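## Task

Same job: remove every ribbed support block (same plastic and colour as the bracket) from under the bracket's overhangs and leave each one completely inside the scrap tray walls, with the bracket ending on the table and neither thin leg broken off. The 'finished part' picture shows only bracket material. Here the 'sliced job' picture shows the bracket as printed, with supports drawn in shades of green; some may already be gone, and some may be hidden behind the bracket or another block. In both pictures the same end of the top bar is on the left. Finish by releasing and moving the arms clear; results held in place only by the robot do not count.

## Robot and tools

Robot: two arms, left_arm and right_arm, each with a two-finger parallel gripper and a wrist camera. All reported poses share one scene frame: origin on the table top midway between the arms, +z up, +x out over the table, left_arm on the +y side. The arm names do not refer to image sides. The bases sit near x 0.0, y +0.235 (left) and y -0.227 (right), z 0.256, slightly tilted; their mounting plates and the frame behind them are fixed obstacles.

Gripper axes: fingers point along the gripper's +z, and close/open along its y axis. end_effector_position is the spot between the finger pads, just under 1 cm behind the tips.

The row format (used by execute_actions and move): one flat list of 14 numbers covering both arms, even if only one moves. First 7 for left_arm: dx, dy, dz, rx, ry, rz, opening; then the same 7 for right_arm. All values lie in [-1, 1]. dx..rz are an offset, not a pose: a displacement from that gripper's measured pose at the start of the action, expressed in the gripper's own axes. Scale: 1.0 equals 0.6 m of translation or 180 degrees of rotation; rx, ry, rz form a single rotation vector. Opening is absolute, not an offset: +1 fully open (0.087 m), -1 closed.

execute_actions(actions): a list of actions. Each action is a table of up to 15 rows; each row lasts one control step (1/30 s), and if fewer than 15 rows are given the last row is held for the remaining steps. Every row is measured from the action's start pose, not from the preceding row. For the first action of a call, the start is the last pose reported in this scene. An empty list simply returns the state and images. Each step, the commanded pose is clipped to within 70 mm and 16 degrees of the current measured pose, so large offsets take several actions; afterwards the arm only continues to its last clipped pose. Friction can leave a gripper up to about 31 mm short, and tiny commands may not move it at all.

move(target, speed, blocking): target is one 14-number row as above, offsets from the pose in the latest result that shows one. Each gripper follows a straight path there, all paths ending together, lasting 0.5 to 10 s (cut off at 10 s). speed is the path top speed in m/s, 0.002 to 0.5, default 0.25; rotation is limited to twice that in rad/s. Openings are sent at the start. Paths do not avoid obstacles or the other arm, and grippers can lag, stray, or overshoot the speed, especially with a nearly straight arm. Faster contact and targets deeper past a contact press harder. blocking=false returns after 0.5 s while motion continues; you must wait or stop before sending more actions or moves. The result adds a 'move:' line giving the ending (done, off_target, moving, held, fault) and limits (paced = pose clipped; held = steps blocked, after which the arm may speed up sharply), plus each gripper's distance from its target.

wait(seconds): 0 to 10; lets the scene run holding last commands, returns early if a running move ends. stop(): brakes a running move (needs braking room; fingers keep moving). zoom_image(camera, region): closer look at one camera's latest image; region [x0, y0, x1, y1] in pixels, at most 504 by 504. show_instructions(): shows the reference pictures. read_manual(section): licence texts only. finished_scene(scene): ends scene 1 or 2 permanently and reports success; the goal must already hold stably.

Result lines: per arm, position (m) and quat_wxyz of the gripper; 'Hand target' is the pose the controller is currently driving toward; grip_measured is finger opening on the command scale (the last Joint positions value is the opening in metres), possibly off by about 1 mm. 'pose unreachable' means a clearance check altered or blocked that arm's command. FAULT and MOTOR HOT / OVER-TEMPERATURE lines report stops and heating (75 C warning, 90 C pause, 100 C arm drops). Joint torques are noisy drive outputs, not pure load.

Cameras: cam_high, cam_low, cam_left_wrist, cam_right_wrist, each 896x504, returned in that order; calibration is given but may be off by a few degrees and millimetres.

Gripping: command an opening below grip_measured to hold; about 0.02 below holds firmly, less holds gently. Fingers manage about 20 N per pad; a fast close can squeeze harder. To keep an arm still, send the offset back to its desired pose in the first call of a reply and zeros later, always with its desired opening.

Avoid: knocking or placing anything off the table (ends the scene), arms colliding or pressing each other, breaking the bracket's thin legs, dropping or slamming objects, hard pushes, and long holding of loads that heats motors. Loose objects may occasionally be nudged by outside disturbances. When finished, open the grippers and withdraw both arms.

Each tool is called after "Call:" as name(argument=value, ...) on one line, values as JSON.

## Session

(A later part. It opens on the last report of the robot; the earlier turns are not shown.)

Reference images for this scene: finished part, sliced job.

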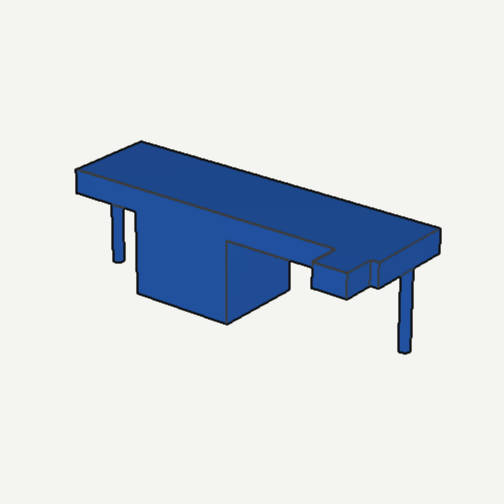

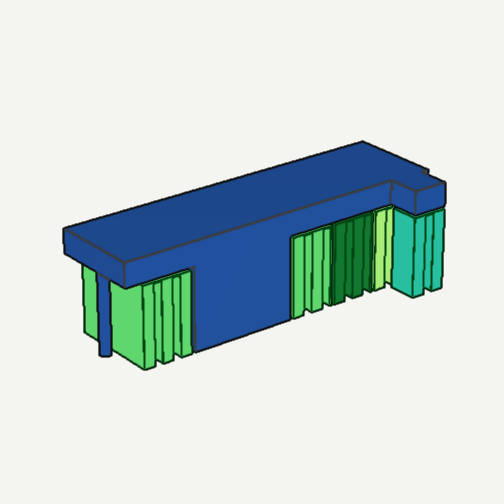

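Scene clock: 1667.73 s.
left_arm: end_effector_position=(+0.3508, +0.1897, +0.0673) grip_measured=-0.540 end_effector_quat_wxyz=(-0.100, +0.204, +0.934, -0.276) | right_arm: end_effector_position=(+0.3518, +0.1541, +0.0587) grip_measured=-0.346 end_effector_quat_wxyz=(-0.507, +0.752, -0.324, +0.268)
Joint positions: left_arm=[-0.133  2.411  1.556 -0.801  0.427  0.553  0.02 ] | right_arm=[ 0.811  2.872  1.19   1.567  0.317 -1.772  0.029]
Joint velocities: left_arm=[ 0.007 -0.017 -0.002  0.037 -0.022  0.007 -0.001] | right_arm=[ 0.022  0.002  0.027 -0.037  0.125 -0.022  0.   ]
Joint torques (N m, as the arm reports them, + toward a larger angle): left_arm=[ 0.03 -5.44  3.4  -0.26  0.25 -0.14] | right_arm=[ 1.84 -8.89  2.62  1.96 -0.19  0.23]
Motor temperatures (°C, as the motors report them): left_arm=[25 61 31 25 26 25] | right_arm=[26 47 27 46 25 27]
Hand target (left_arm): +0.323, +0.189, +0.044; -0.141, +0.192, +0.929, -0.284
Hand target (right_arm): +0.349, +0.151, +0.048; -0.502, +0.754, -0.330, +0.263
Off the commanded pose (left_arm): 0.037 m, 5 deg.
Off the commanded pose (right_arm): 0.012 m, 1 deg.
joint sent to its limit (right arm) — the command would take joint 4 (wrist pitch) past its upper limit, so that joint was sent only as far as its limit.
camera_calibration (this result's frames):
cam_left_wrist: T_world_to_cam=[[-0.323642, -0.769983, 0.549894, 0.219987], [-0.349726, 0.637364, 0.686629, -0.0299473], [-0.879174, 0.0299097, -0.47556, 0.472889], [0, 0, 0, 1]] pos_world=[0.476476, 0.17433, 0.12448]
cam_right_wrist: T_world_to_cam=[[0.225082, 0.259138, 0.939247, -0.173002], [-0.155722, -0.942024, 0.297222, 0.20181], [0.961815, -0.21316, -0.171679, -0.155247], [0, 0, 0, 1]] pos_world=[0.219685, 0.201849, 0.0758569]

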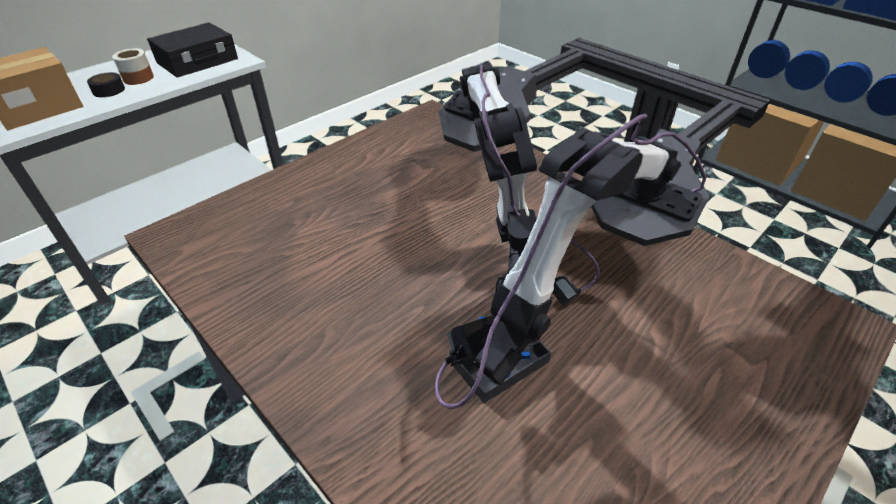

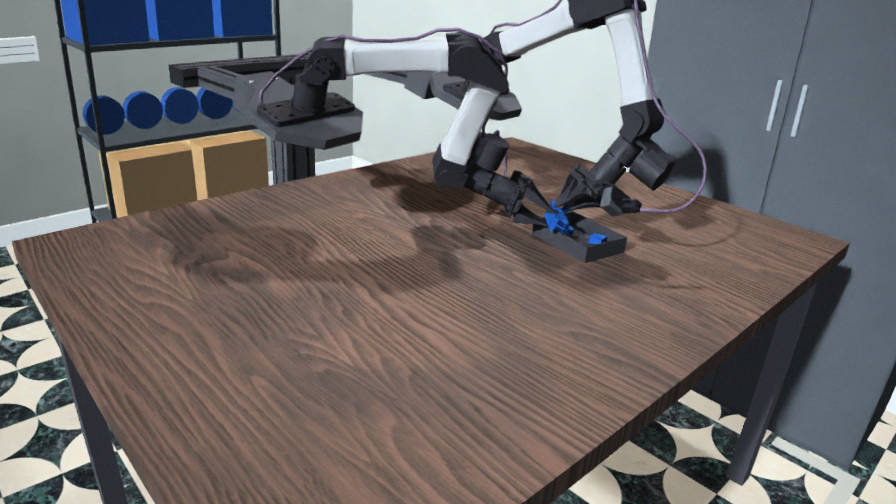

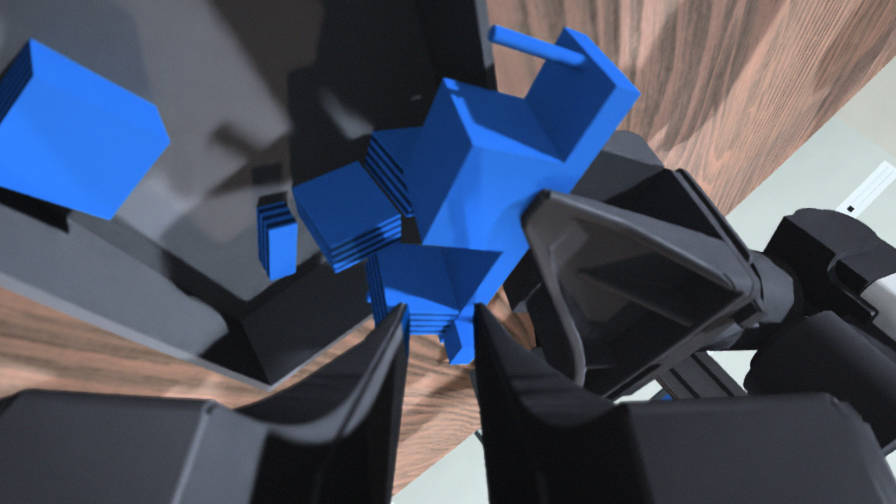

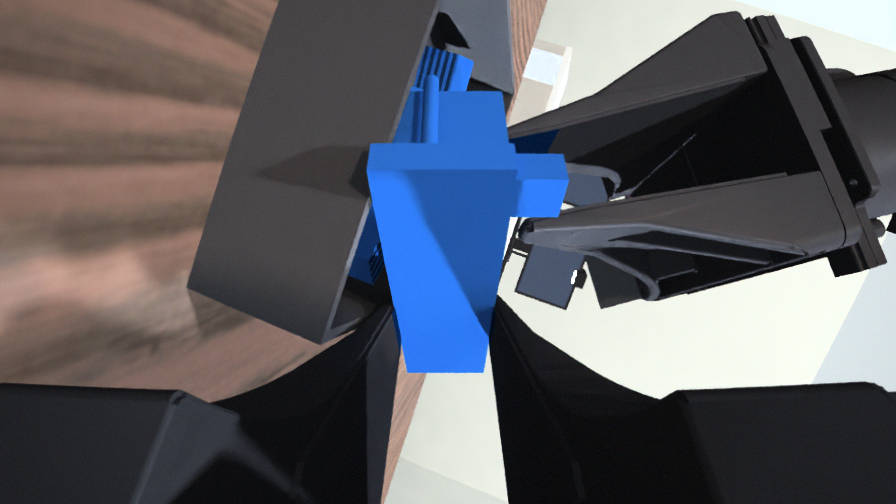

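Call:
execute_actions(actions=[[[0.036,0.0076,0.0487,0.0133,0.0214,-0.0136,-0.54,0,0.02,0,0,0,0,-0.40],[0.038,0.008,0.0514,0.0141,0.0226,-0.0143,-0.54,0,0.02,0,0,0,0,-0.40],[0.04,0.0084,0.0542,0.0148,0.0238,-0.0151,-0.54,0,0.02,0,0,0,0,-0.40],[0.042,0.0088,0.0569,0.0155,0.025,-0.0159,-0.54,0,0.02,0,0,0,0,-0.40],[0.044,0.0092,0.0596,0.0163,0.0262,-0.0166,-0.54,0,0.02,0,0,0,0,-0.40],[0.046,0.0097,0.0623,0.017,0.0274,-0.0174,-0.54,0,0.02,0,0,0,0,-0.40],[0.048,0.0101,0.065,0.0178,0.0286,-0.0181,-0.54,0,0.02,0,0,0,0,-0.40],[0.05,0.0105,0.0677,0.0185,0.0298,-0.0189,-0.54,0,0.02,0,0,0,0,-0.40],[0.052,0.0109,0.0704,0.0192,0.0309,-0.0196,-0.54,0,0.02,0,0,0,0,-0.40]]])

Call:
zoom_image(camera="cam_right_wrist", region=[380, 60, 640, 300])

Scene clock: 1672.70 s.
left_arm: end_effector_position=(+0.3484, +0.1893, +0.0659) grip_measured=-0.540 end_effector_quat_wxyz=(-0.106, +0.194, +0.933, -0.286) | right_arm: end_effector_position=(+0.3515, +0.1541, +0.0586) grip_measured=-0.346 end_effector_quat_wxyz=(-0.505, +0.755, -0.318, +0.272)
Joint positions: left_arm=[-0.125  2.427  1.568 -0.815  0.444  0.548  0.02 ] | right_arm=[ 0.811  2.874  1.19   1.567  0.316 -1.787  0.029]
Joint velocities: left_arm=[ 0.002  0.012 -0.012 -0.007 -0.051 -0.022 -0.   ] | right_arm=[ 0.002  0.007  0.017 -0.051  0.037  0.066 -0.   ]
Joint torques (N m, as the arm reports them, + toward a larger angle): left_arm=[-0.4  -4.19  2.12 -0.21  0.12 -0.07] | right_arm=[ 1.94 -8.88  2.63  1.96 -0.19  0.3 ]
Motor temperatures (°C, as the motors report them): left_arm=[25 60 31 25 25 25] | right_arm=[26 47 27 46 25 27]
Hand target (left_arm): +0.311, +0.188, +0.036; -0.159, +0.186, +0.925, -0.291
Hand target (right_arm): +0.349, +0.151, +0.048; -0.501, +0.757, -0.326, +0.266
Off the commanded pose (left_arm): 0.050 m, 6 deg.
Off the commanded pose (right_arm): 0.012 m, 1 deg.
joint sent to its limit (right arm) — the command would take joint 4 (wrist pitch) past its upper limit, so that joint was sent only as far as its limit.
camera_calibration (this result's frames):
cam_left_wrist: T_world_to_cam=[[-0.298637, -0.767802, 0.566829, 0.209513], [-0.345932, 0.640629, 0.685511, -0.0314426], [-0.889464, 0.00863493, -0.456923, 0.47648], [0, 0, 0, 1]] pos_world=[0.475504, 0.176893, 0.120511]
cam_right_wrist: T_world_to_cam=[[0.215883, 0.271881, 0.937803, -0.171496], [-0.152255, -0.93933, 0.307373, 0.199599], [0.964475, -0.209142, -0.16139, -0.157119], [0, 0, 0, 1]] pos_world=[0.21895, 0.201256, 0.0741212]

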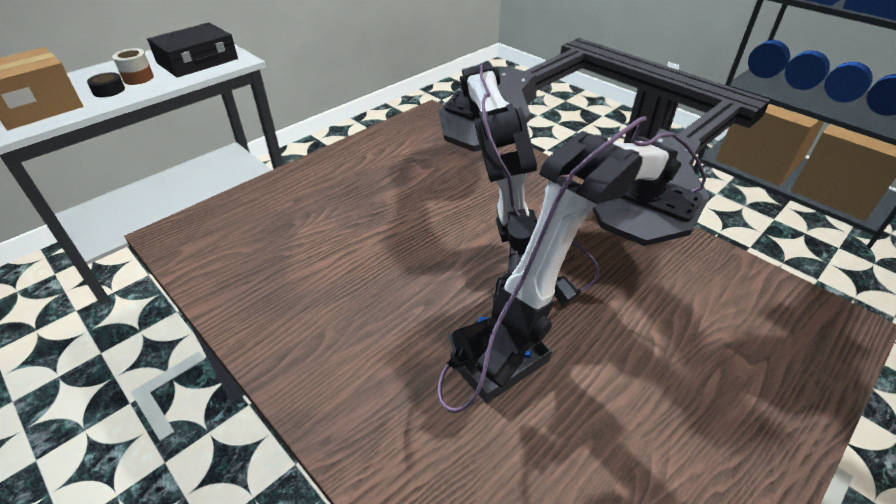

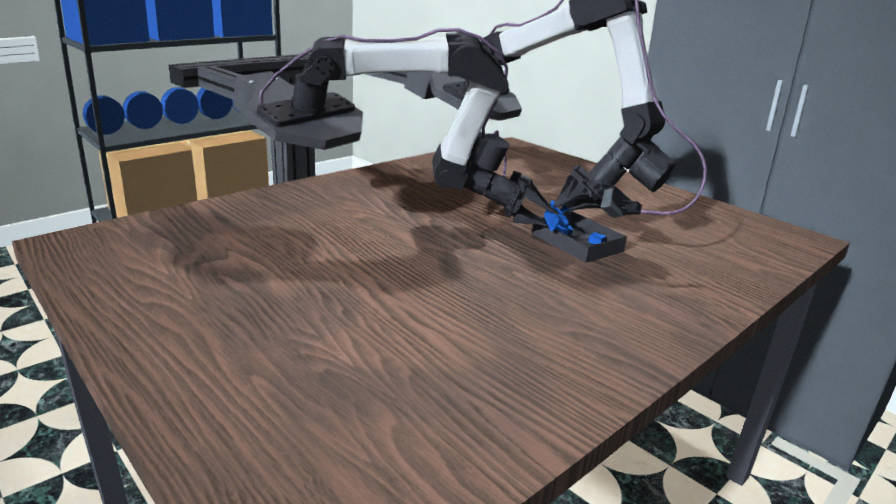

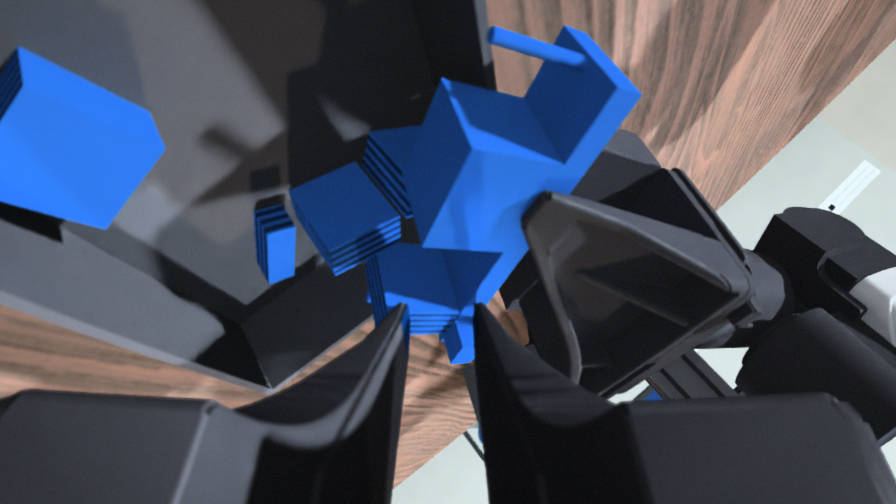

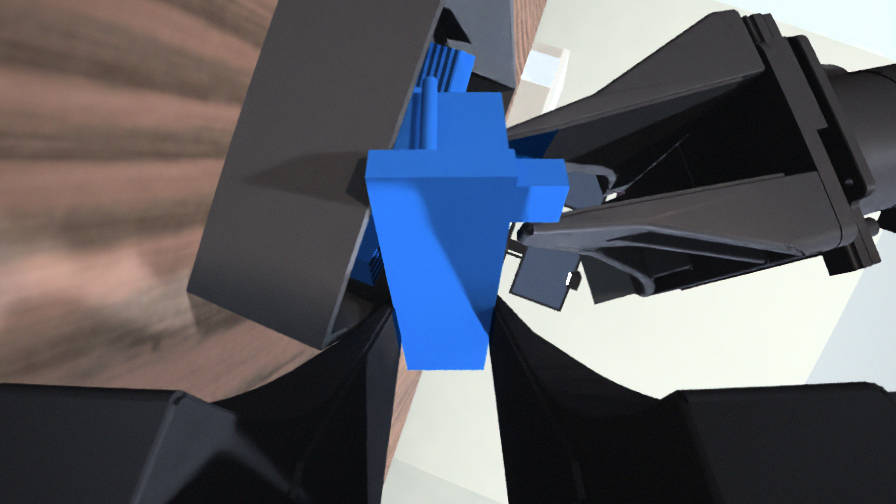

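Region (380, 60, 640, 300) of cam_right_wrist's 896x504 image, scaled by 1.938, with more detail than that image has; it fills the top 465 rows of this view, and the rest is white.

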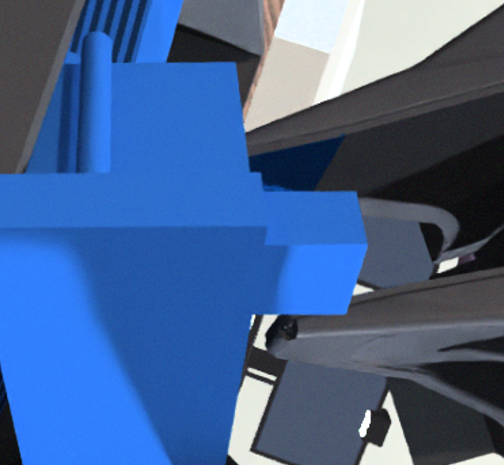

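Call:
execute_actions(actions=[[[0.04,0.0084,0.0542,0.0148,0.0238,-0.0151,-0.54,0,0.02,0,0,0,0,-0.40],[0.032,0.0067,0.0433,0.0118,0.019,-0.0121,-0.54,0,0.02,0,0,0,0,-0.40],[0.024,0.005,0.0325,0.0089,0.0143,-0.0091,-0.54,0,0.02,0,0,0,0,-0.40],[0.016,0.0034,0.0217,0.0059,0.0095,-0.006,-0.54,0,0.02,0,0,0,0,-0.40],[0.008,0.0017,0.0108,0.003,0.0048,-0.003,-0.54,0,0.02,0,0,0,0,-0.40],[0,0,0,0,0,0,-0.54,0,0.02,0,0,0,0,-0.40],[-0.004,-0.0008,-0.0054,-0.0015,-0.0024,0.0015,-0.54,0,0.02,0,0,0,0,-0.40],[-0.008,-0.0017,-0.0108,-0.003,-0.0048,0.003,-0.54,0,0.02,0,0,0,0,-0.40],[-0.012,-0.0025,-0.0162,-0.0044,-0.0071,0.0045,-0.54,0,0.02,0,0,0,0,-0.40],[-0.016,-0.0034,-0.0217,-0.0059,-0.0095,0.006,-0.54,0,0.02,0,0,0,0,-0.40],[-0.02,-0.0042,-0.0271,-0.0074,-0.0119,0.0076,-0.54,0,0.02,0,0,0,0,-0.40]],[[0,0,0,0,0,0,-0.54,0,0.02,0,0,0,0,-0.40],[0.004,0.0008,0.0054,0.0015,0.0024,-0.0015,-0.54,0,0.02,0,0,0,0,-0.40],[0.008,0.0017,0.0108,0.003,0.0048,-0.003,-0.54,0,0.02,0,0,0,0,-0.40]]])

Call:
zoom_image(camera="cam_right_wrist", region=[320, 30, 600, 340])

Call:
zoom_image(camera="cam_left_wrist", region=[230, 200, 550, 400])

Scene clock: 1681.03 s.
left_arm: end_effector_position=(+0.3584, +0.1905, +0.0771) grip_measured=-0.540 end_effector_quat_wxyz=(-0.090, +0.195, +0.935, -0.283) | right_arm: end_effector_position=(+0.3514, +0.1541, +0.0586) grip_measured=-0.346 end_effector_quat_wxyz=(-0.505, +0.755, -0.319, +0.271)
Joint positions: left_arm=[-0.124  2.39   1.568 -0.82   0.448  0.547  0.02 ] | right_arm=[ 0.811  2.874  1.19   1.567  0.316 -1.785  0.029]
Joint velocities: left_arm=[ 0.002 -0.002 -0.012  0.007  0.007 -0.022 -0.   ] | right_arm=[ 0.007 -0.007  0.017 -0.007 -0.022 -0.037  0.   ]
Joint torques (N m, as the arm reports them, + toward a larger angle): left_arm=[-0.13 -9.98  3.8  -0.3   0.36 -0.12] | right_arm=[ 1.84 -8.95  2.67  1.93 -0.19  0.17]
Motor temperatures (°C, as the motors report them): left_arm=[25 58 31 25 25 25] | right_arm=[26 47 27 46 25 27]
Hand target (left_arm): +0.352, +0.190, +0.071; -0.100, +0.193, +0.933, -0.286
Hand target (right_arm): +0.349, +0.151, +0.048; -0.499, +0.759, -0.321, +0.269
Off the commanded pose (left_arm): 0.009 m, 1 deg.
Off the commanded pose (right_arm): 0.012 m, 0 deg.
joint sent to its limit (right arm) — the command would take joint 4 (wrist pitch) past its upper limit, so that joint was sent only as far as its limit.
camera_calibration (this result's frames):
cam_left_wrist: T_world_to_cam=[[-0.311958, -0.769016, 0.557939, 0.212714], [-0.371337, 0.639223, 0.673426, -0.0261108], [-0.874523, 0.0028977, -0.484975, 0.488347], [0, 0, 0, 1]] pos_world=[0.483733, 0.178856, 0.135738]
cam_right_wrist: T_world_to_cam=[[0.217362, 0.270142, 0.937964, -0.171662], [-0.152579, -0.939723, 0.306007, 0.199852], [0.964092, -0.209628, -0.163043, -0.156813], [0, 0, 0, 1]] pos_world=[0.218989, 0.201306, 0.0742898]

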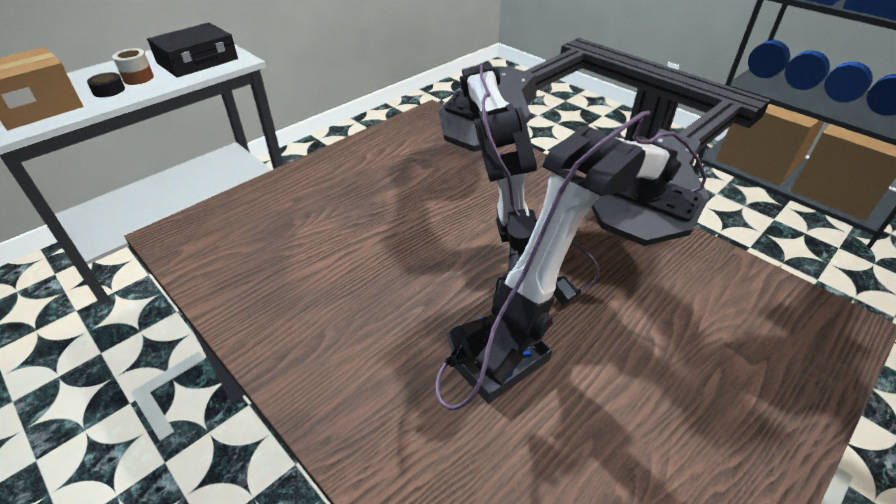

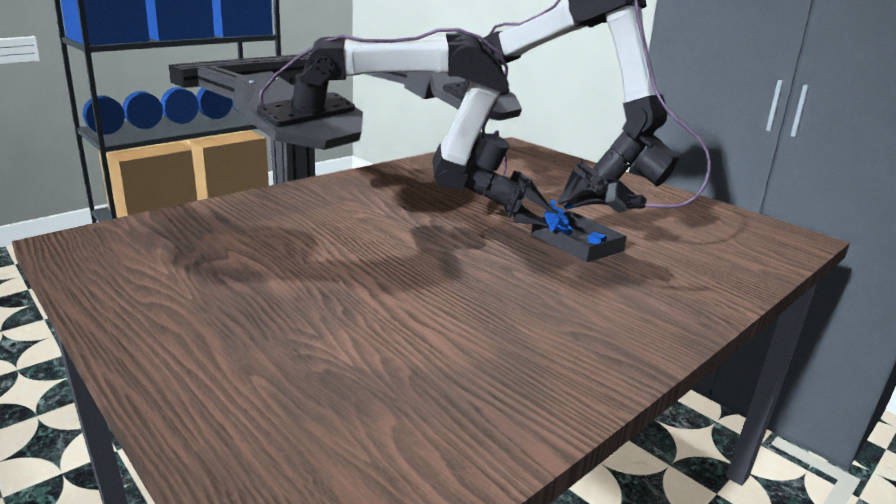

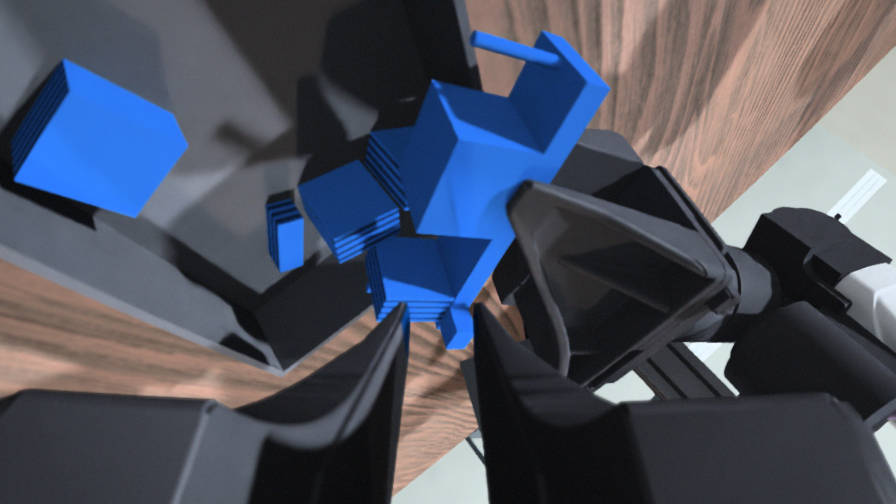

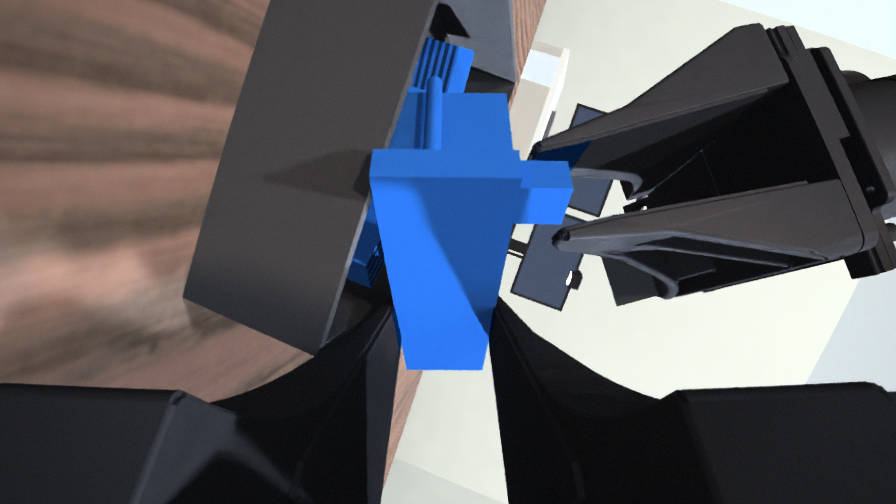

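Region (320, 30, 600, 340) of cam_right_wrist's 896x504 image, scaled by 1.626, with more detail than that image has; it fills the left 455 columns of this view, and the rest is white.

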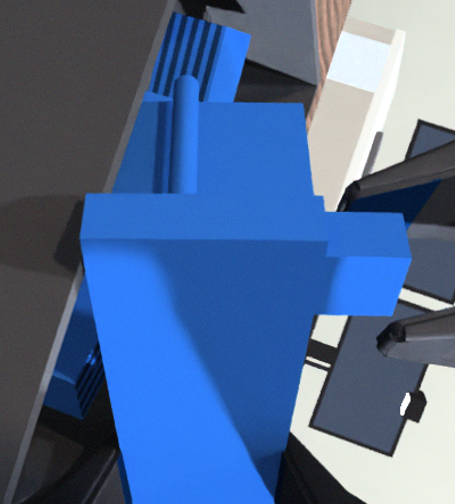

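Region (230, 200, 550, 400) of cam_left_wrist's 896x504 image, scaled by 1.575, with more detail than that image has; it fills the top 315 rows of this view, and the rest is white.

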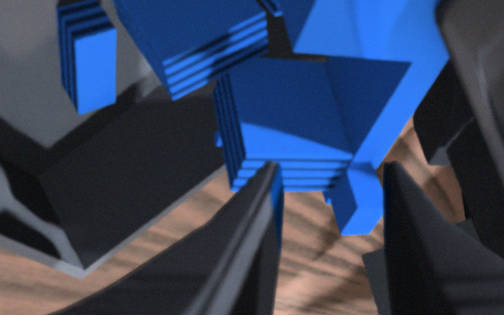

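Call:
execute_actions(actions=[[[-0.004,-0.0008,-0.0054,-0.0015,-0.0024,0.0015,-0.54,0,0.015,0,0,0,0,-0.40],[-0.006,-0.0013,-0.0081,-0.0022,-0.0036,0.0023,-0.54,0,0.01,0,0,0,0,-0.40],[-0.008,-0.0017,-0.0108,-0.003,-0.0048,0.003,-0.54,0,0.006,0,0,0,0,-0.40],[-0.01,-0.0021,-0.0135,-0.0037,-0.006,0.0038,-0.54,0,0.002,0,0,0,0,-0.40],[-0.012,-0.0025,-0.0162,-0.0044,-0.0071,0.0045,-0.54,0,-0.002,0,0,0,0,-0.40],[-0.014,-0.0029,-0.019,-0.0052,-0.0083,0.0053,-0.54,0,-0.005,0,0,0,0,-0.40],[-0.016,-0.0034,-0.0217,-0.0059,-0.0095,0.006,-0.54,0,-0.008,0,0,0,0,-0.40],[-0.018,-0.0038,-0.0244,-0.0067,-0.0107,0.0068,-0.54,0,-0.01,0,0,0,0,-0.40]],[[0.004,0.0008,0.0054,0.0015,0.0024,-0.0015,-0.54,0.004,-0.004,0.0006,-0.0003,0.0013,0.0002,-0.40],[0.008,0.0017,0.0108,0.003,0.0048,-0.003,-0.54,0.008,-0.003,0.0012,-0.0007,0.0027,0.0003,-0.40],[0.008,0.0017,0.0108,0.003,0.0048,-0.003,-0.54,0.0115,-0.002,0.0017,-0.001,0.004,0.0005,-0.40],[0.008,0.0017,0.0108,0.003,0.0048,-0.003,-0.54,0.0153,-0.0013,0.0023,-0.0014,0.0054,0.0006,-0.40],[0.008,0.0017,0.0108,0.003,0.0048,-0.003,-0.54,0.0191,-0.0004,0.0029,-0.0017,0.0067,0.0008,-0.40]]])

Call:
zoom_image(camera="cam_right_wrist", region=[320, 30, 600, 340])

Scene clock: 1722.40 s.
left_arm: end_effector_position=(+0.3684, +0.1916, +0.0874) grip_measured=-0.540 end_effector_quat_wxyz=(-0.073, +0.199, +0.937, -0.279) | right_arm: end_effector_position=(+0.3576, +0.1528, +0.0631) grip_measured=-0.346 end_effector_quat_wxyz=(-0.507, +0.751, -0.322, +0.275)
Joint positions: left_arm=[-0.124  2.354  1.568 -0.82   0.448  0.547  0.02 ] | right_arm=[ 0.802  2.862  1.19   1.567  0.316 -1.785  0.029]
Joint velocities: left_arm=[-0.017  0.002  0.002  0.051  0.037  0.037 -0.   ] | right_arm=[-0.012  0.012 -0.007 -0.037 -0.022 -0.051 -0.001]
Joint torques (N m, as the arm reports them, + toward a larger angle): left_arm=[ -0.21 -10.26   4.05  -0.22   0.37  -0.13] | right_arm=[  1.39 -11.83   1.04   1.97  -0.14   0.09]
Motor temperatures (°C, as the motors report them): left_arm=[25 61 31 25 26 25] | right_arm=[26 47 27 46 25 27]
Hand target (left_arm): +0.363, +0.191, +0.082; -0.083, +0.197, +0.936, -0.281
Hand target (right_arm): +0.363, +0.149, +0.065; -0.504, +0.749, -0.326, +0.279
Off the commanded pose (left_arm): 0.008 m, 1 deg.
Off the commanded pose (right_arm): 0.007 m, 1 deg.
camera_calibration (this result's frames):
cam_left_wrist: T_world_to_cam=[[-0.330255, -0.77084, 0.544737, 0.219211], [-0.396358, 0.637025, 0.661135, -0.0193705], [-0.85664, 0.00243225, -0.515909, 0.498312], [0, 0, 0, 1]] pos_world=[0.491592, 0.180104, 0.150478]
cam_right_wrist: T_world_to_cam=[[0.213762, 0.261593, 0.941209, -0.174481], [-0.164513, -0.940079, 0.298642, 0.202984], [0.962934, -0.218679, -0.157918, -0.160817], [0, 0, 0, 1]] pos_world=[0.225547, 0.201296, 0.0782079]

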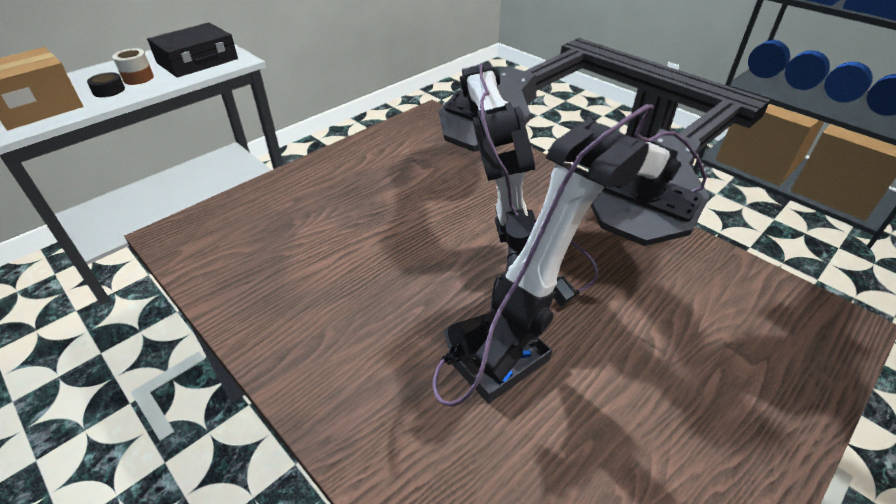

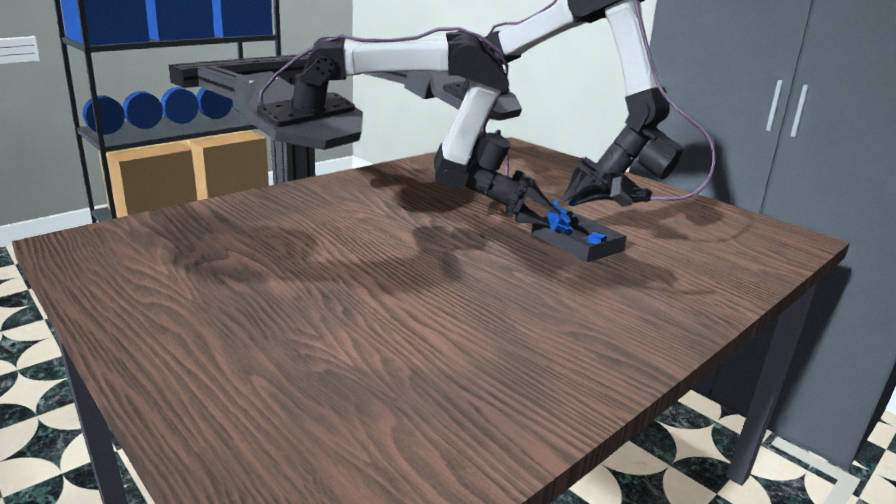

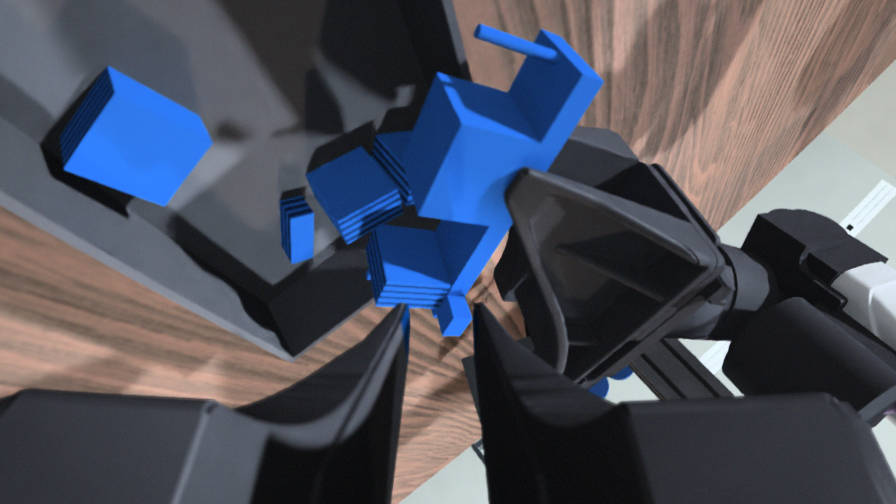

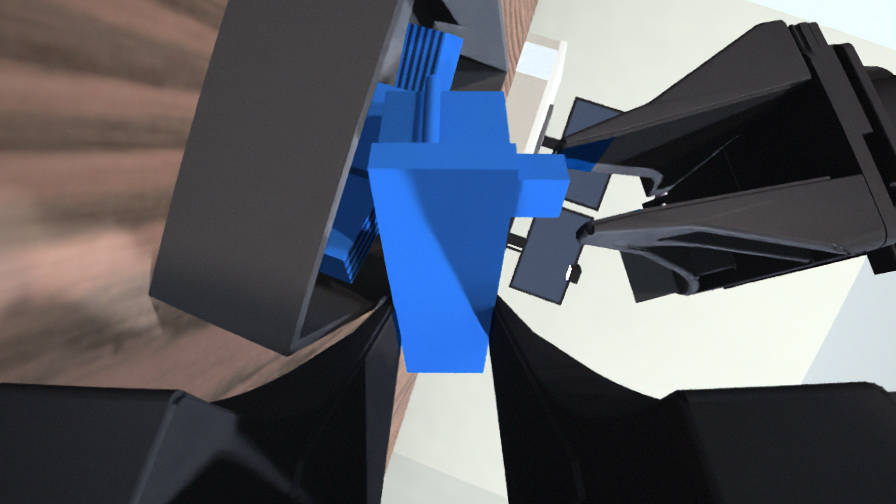

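Region (320, 30, 600, 340) of cam_right_wrist's 896x504 image, scaled by 1.626, with more detail than that image has; it fills the left 455 columns of this view, and the rest is white.

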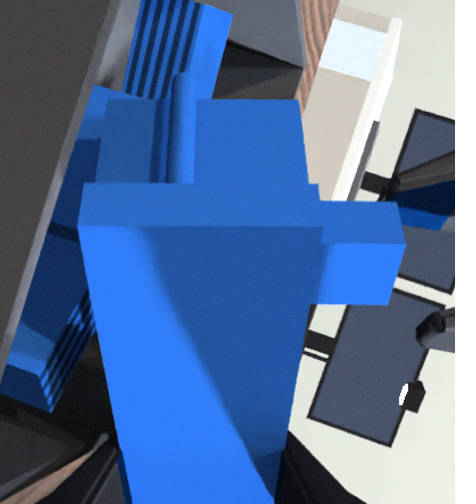

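Call:
execute_actions(actions=[])

Scene clock: 1729.37 s.
left_arm: end_effector_position=(+0.3684, +0.1916, +0.0874) grip_measured=-0.540 end_effector_quat_wxyz=(-0.073, +0.199, +0.937, -0.279) | right_arm: end_effector_position=(+0.3576, +0.1528, +0.0631) grip_measured=-0.346 end_effector_quat_wxyz=(-0.507, +0.751, -0.322, +0.275)
Joint positions: left_arm=[-0.124  2.354  1.568 -0.82   0.448  0.547  0.02 ] | right_arm=[ 0.802  2.862  1.19   1.567  0.316 -1.785  0.029]
Joint velocities: left_arm=[ 0.002 -0.007 -0.007  0.007  0.022  0.022  0.   ] | right_arm=[ 0.002  0.002 -0.022 -0.007 -0.037  0.007 -0.001]
Joint torques (N m, as the arm reports them, + toward a larger angle): left_arm=[ -0.24 -10.27   4.01  -0.19   0.36  -0.12] | right_arm=[  1.35 -11.83   1.06   1.95  -0.16   0.12]
Motor temperatures (°C, as the motors report them): left_arm=[25 61 31 25 26 25] | right_arm=[26 49 26 46 25 27]
Hand target (left_arm): +0.363, +0.191, +0.082; -0.083, +0.197, +0.936, -0.281
Hand target (right_arm): +0.363, +0.149, +0.065; -0.504, +0.749, -0.326, +0.279
Off the commanded pose (left_arm): 0.008 m, 1 deg.
Off the commanded pose (right_arm): 0.007 m, 1 deg.
camera_calibration (this result's frames):
cam_left_wrist: T_world_to_cam=[[-0.330255, -0.77084, 0.544737, 0.219211], [-0.396358, 0.637025, 0.661135, -0.0193705], [-0.85664, 0.00243225, -0.515909, 0.498312], [0, 0, 0, 1]] pos_world=[0.491592, 0.180104, 0.150478]
cam_right_wrist: T_world_to_cam=[[0.213762, 0.261593, 0.941209, -0.174481], [-0.164513, -0.940079, 0.298642, 0.202984], [0.962934, -0.218679, -0.157918, -0.160817], [0, 0, 0, 1]] pos_world=[0.225547, 0.201296, 0.0782079]

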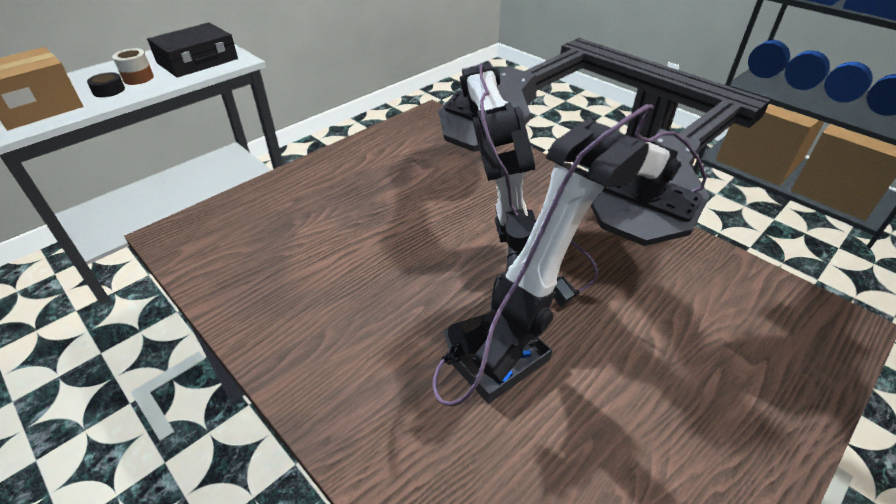

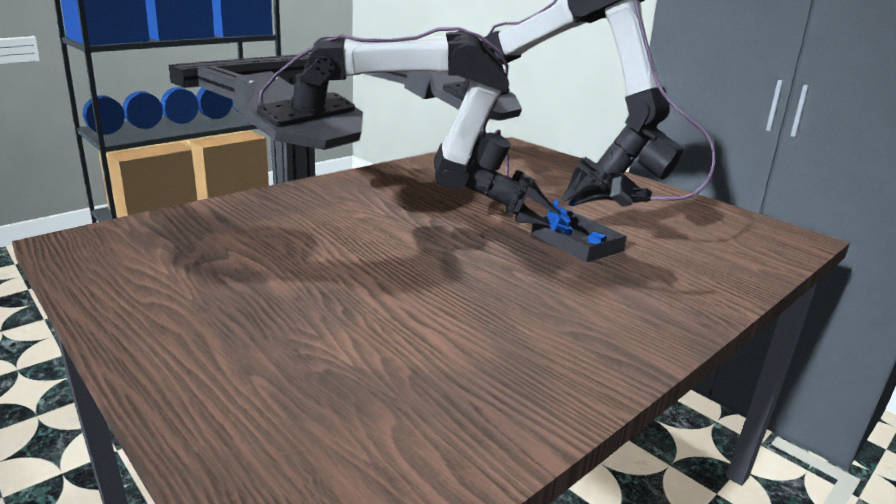

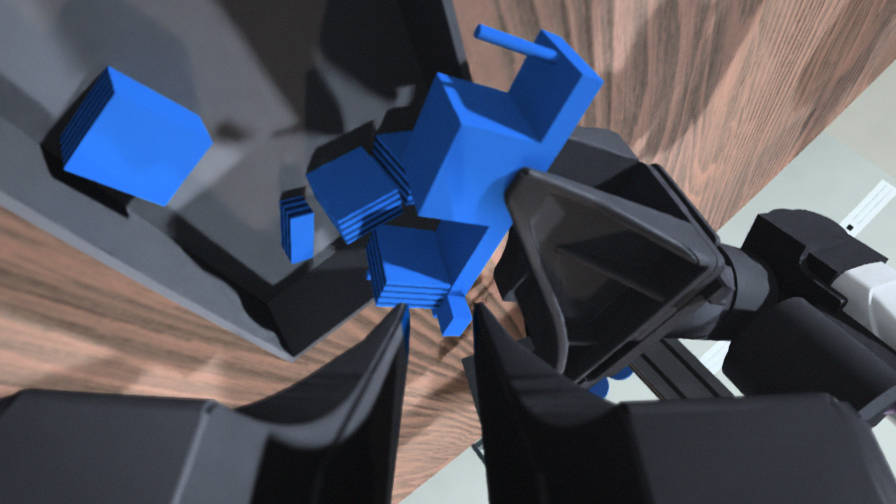

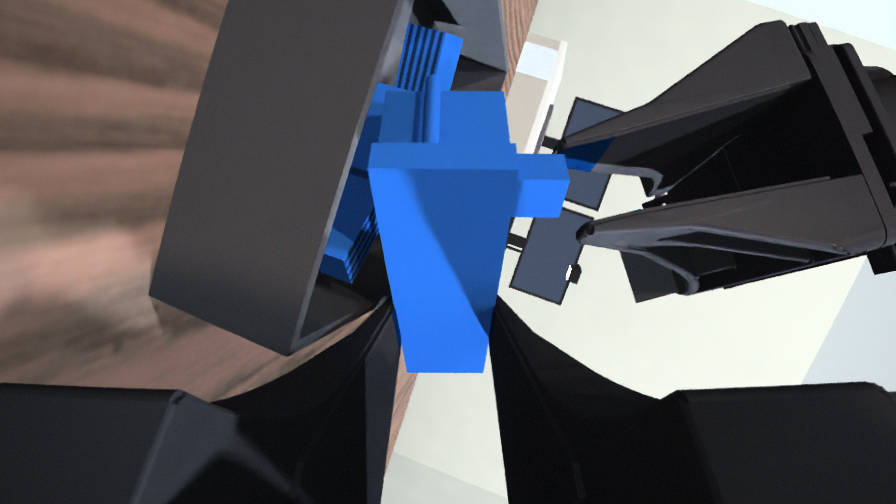

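Call:
zoom_image(camera="cam_right_wrist", region=[280, 0, 640, 380])

Call:
zoom_image(camera="cam_left_wrist", region=[240, 120, 600, 380])

Call:
zoom_image(camera="cam_low", region=[480, 160, 680, 280])

Region (280, 0, 640, 380) of cam_right_wrist's 896x504 image, scaled by 1.326, with more detail than that image has; it fills the left 477 columns of this view, and the rest is white.

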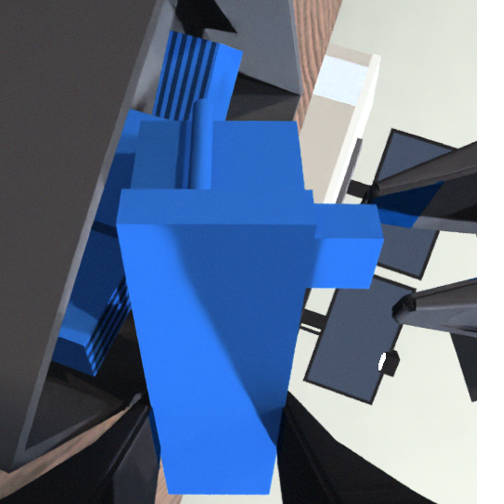

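Region (240, 120, 600, 380) of cam_left_wrist's 896x504 image, scaled by 1.400, with more detail than that image has.

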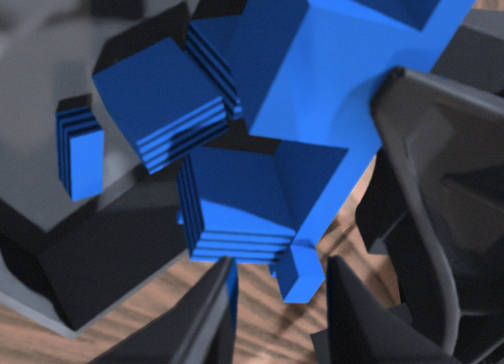

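Region (480, 160, 680, 280) of cam_low's 896x504 image, scaled by 2.520, with more detail than that image has; it fills the top 302 rows of this view, and the rest is white.

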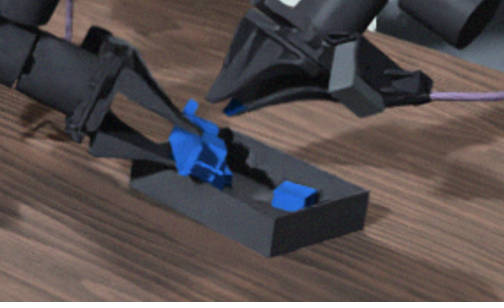

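Call:
execute_actions(actions=[[[0.002,0.0004,0.003,0.001,0.001,-0.001,-0.54, 0,0.02,0,0,0,0,-0.40]], [[0,0,0,0,0,0,-0.54, 0,0.015,0,0,0,0,-0.40]]])

Call:
zoom_image(camera="cam_right_wrist", region=[280, 0, 640, 380])

Scene clock: 1740.37 s.
left_arm: end_effector_position=(+0.3684, +0.1916, +0.0874) grip_measured=-0.540 end_effector_quat_wxyz=(-0.073, +0.199, +0.937, -0.279) | right_arm: end_effector_position=(+0.3556, +0.1516, +0.0595) grip_measured=-0.346 end_effector_quat_wxyz=(-0.505, +0.753, -0.321, +0.274)
Joint positions: left_arm=[-0.124  2.354  1.568 -0.82   0.448  0.547  0.02 ] | right_arm=[ 0.802  2.87   1.19   1.567  0.315 -1.784  0.029]
Joint velocities: left_arm=[-0.002  0.007  0.007 -0.051 -0.066 -0.022  0.   ] | right_arm=[-0.002 -0.007  0.027 -0.007 -0.022 -0.051  0.   ]
Joint torques (N m, as the arm reports them, + toward a larger angle): left_arm=[ -0.28 -11.6    4.17  -0.22   0.36  -0.12] | right_arm=[ 2.05 -9.42  2.45  1.98 -0.2   0.14]
Motor temperatures (°C, as the motors report them): left_arm=[25 62 31 25 26 25] | right_arm=[26 51 26 46 25 27]
Hand target (left_arm): +0.368, +0.192, +0.087; -0.073, +0.199, +0.937, -0.279
Hand target (right_arm): +0.354, +0.149, +0.051; -0.500, +0.756, -0.323, +0.272
Off the commanded pose (left_arm): 0.000 m, 0 deg.
Off the commanded pose (right_arm): 0.009 m, 0 deg.
joint sent to its limit (right arm) — the command would take joint 4 (wrist pitch) past its upper limit, so that joint was sent only as far as its limit.
camera_calibration (this result's frames):
cam_left_wrist: T_world_to_cam=[[-0.330255, -0.77084, 0.544737, 0.219211], [-0.396358, 0.637025, 0.661135, -0.0193705], [-0.85664, 0.00243225, -0.515909, 0.498312], [0, 0, 0, 1]] pos_world=[0.491592, 0.180104, 0.150478]
cam_right_wrist: T_world_to_cam=[[0.217702, 0.267232, 0.938719, -0.172533], [-0.161354, -0.938699, 0.304647, 0.200855], [0.962585, -0.217789, -0.161238, -0.159581], [0, 0, 0, 1]] pos_world=[0.22358, 0.199893, 0.0750401]

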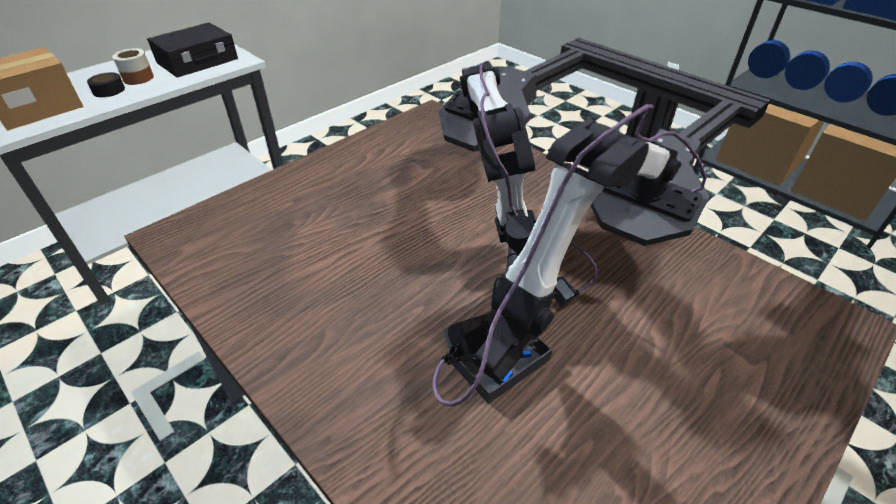

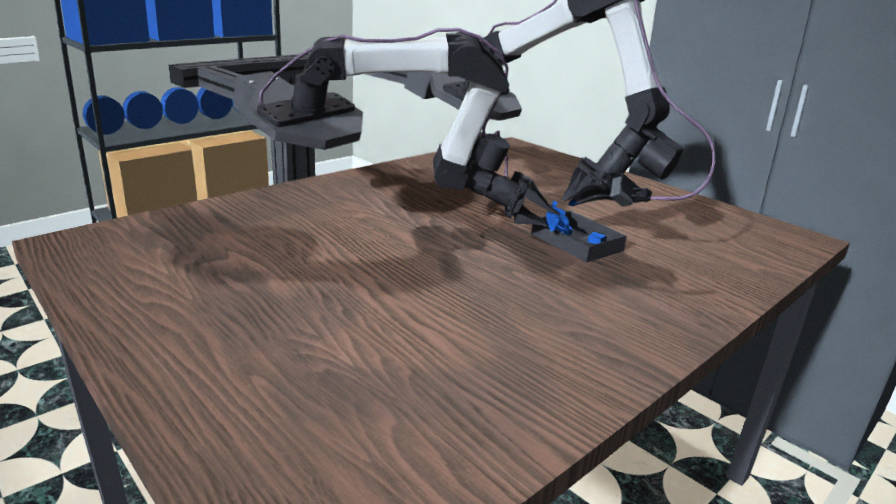

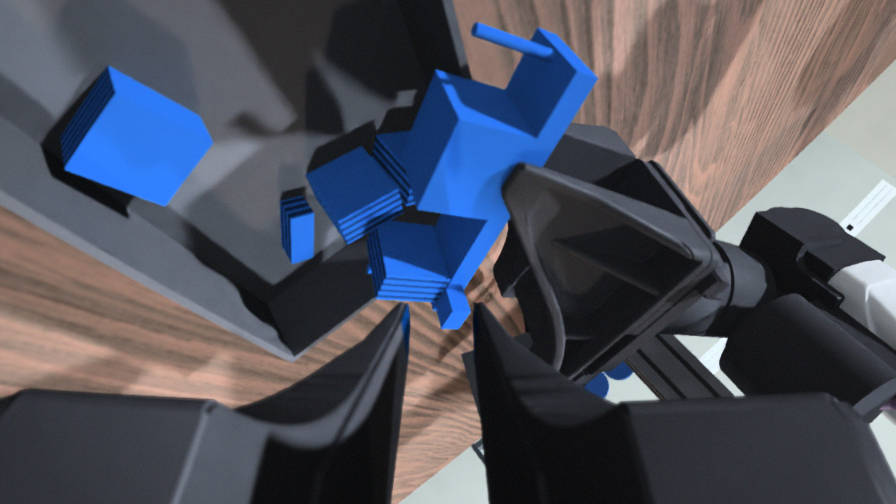

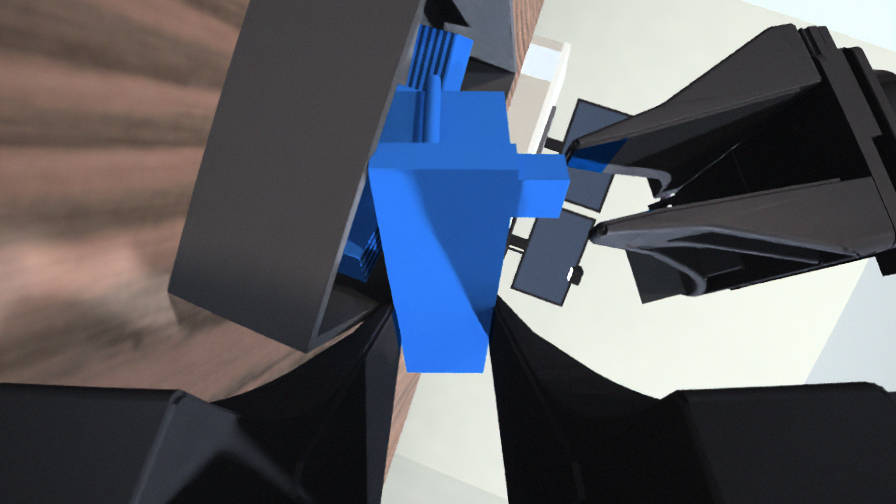

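Region (280, 0, 640, 380) of cam_right_wrist's 896x504 image, scaled by 1.326, with more detail than that image has; it fills the left 477 columns of this view, and the rest is white.

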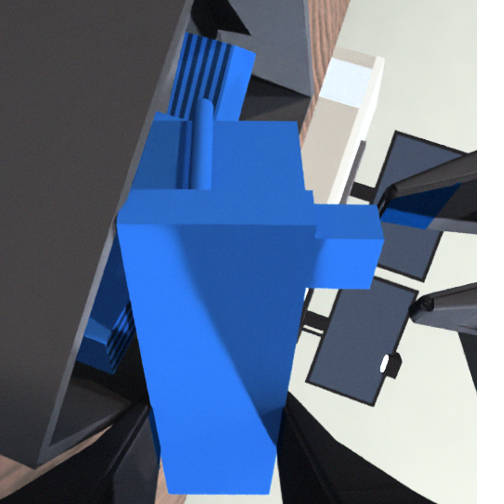

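Call:
zoom_image(camera="cam_right_wrist", region=[320, 60, 480, 300])

Region (320, 60, 480, 300) of cam_right_wrist's 896x504 image, scaled by 2.100, with more detail than that image has.

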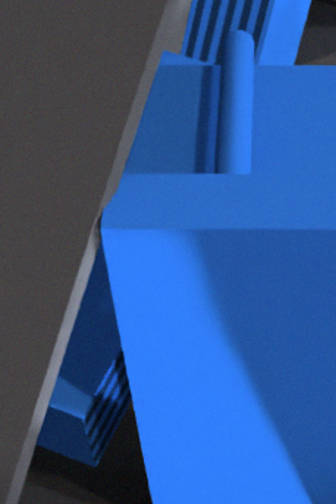

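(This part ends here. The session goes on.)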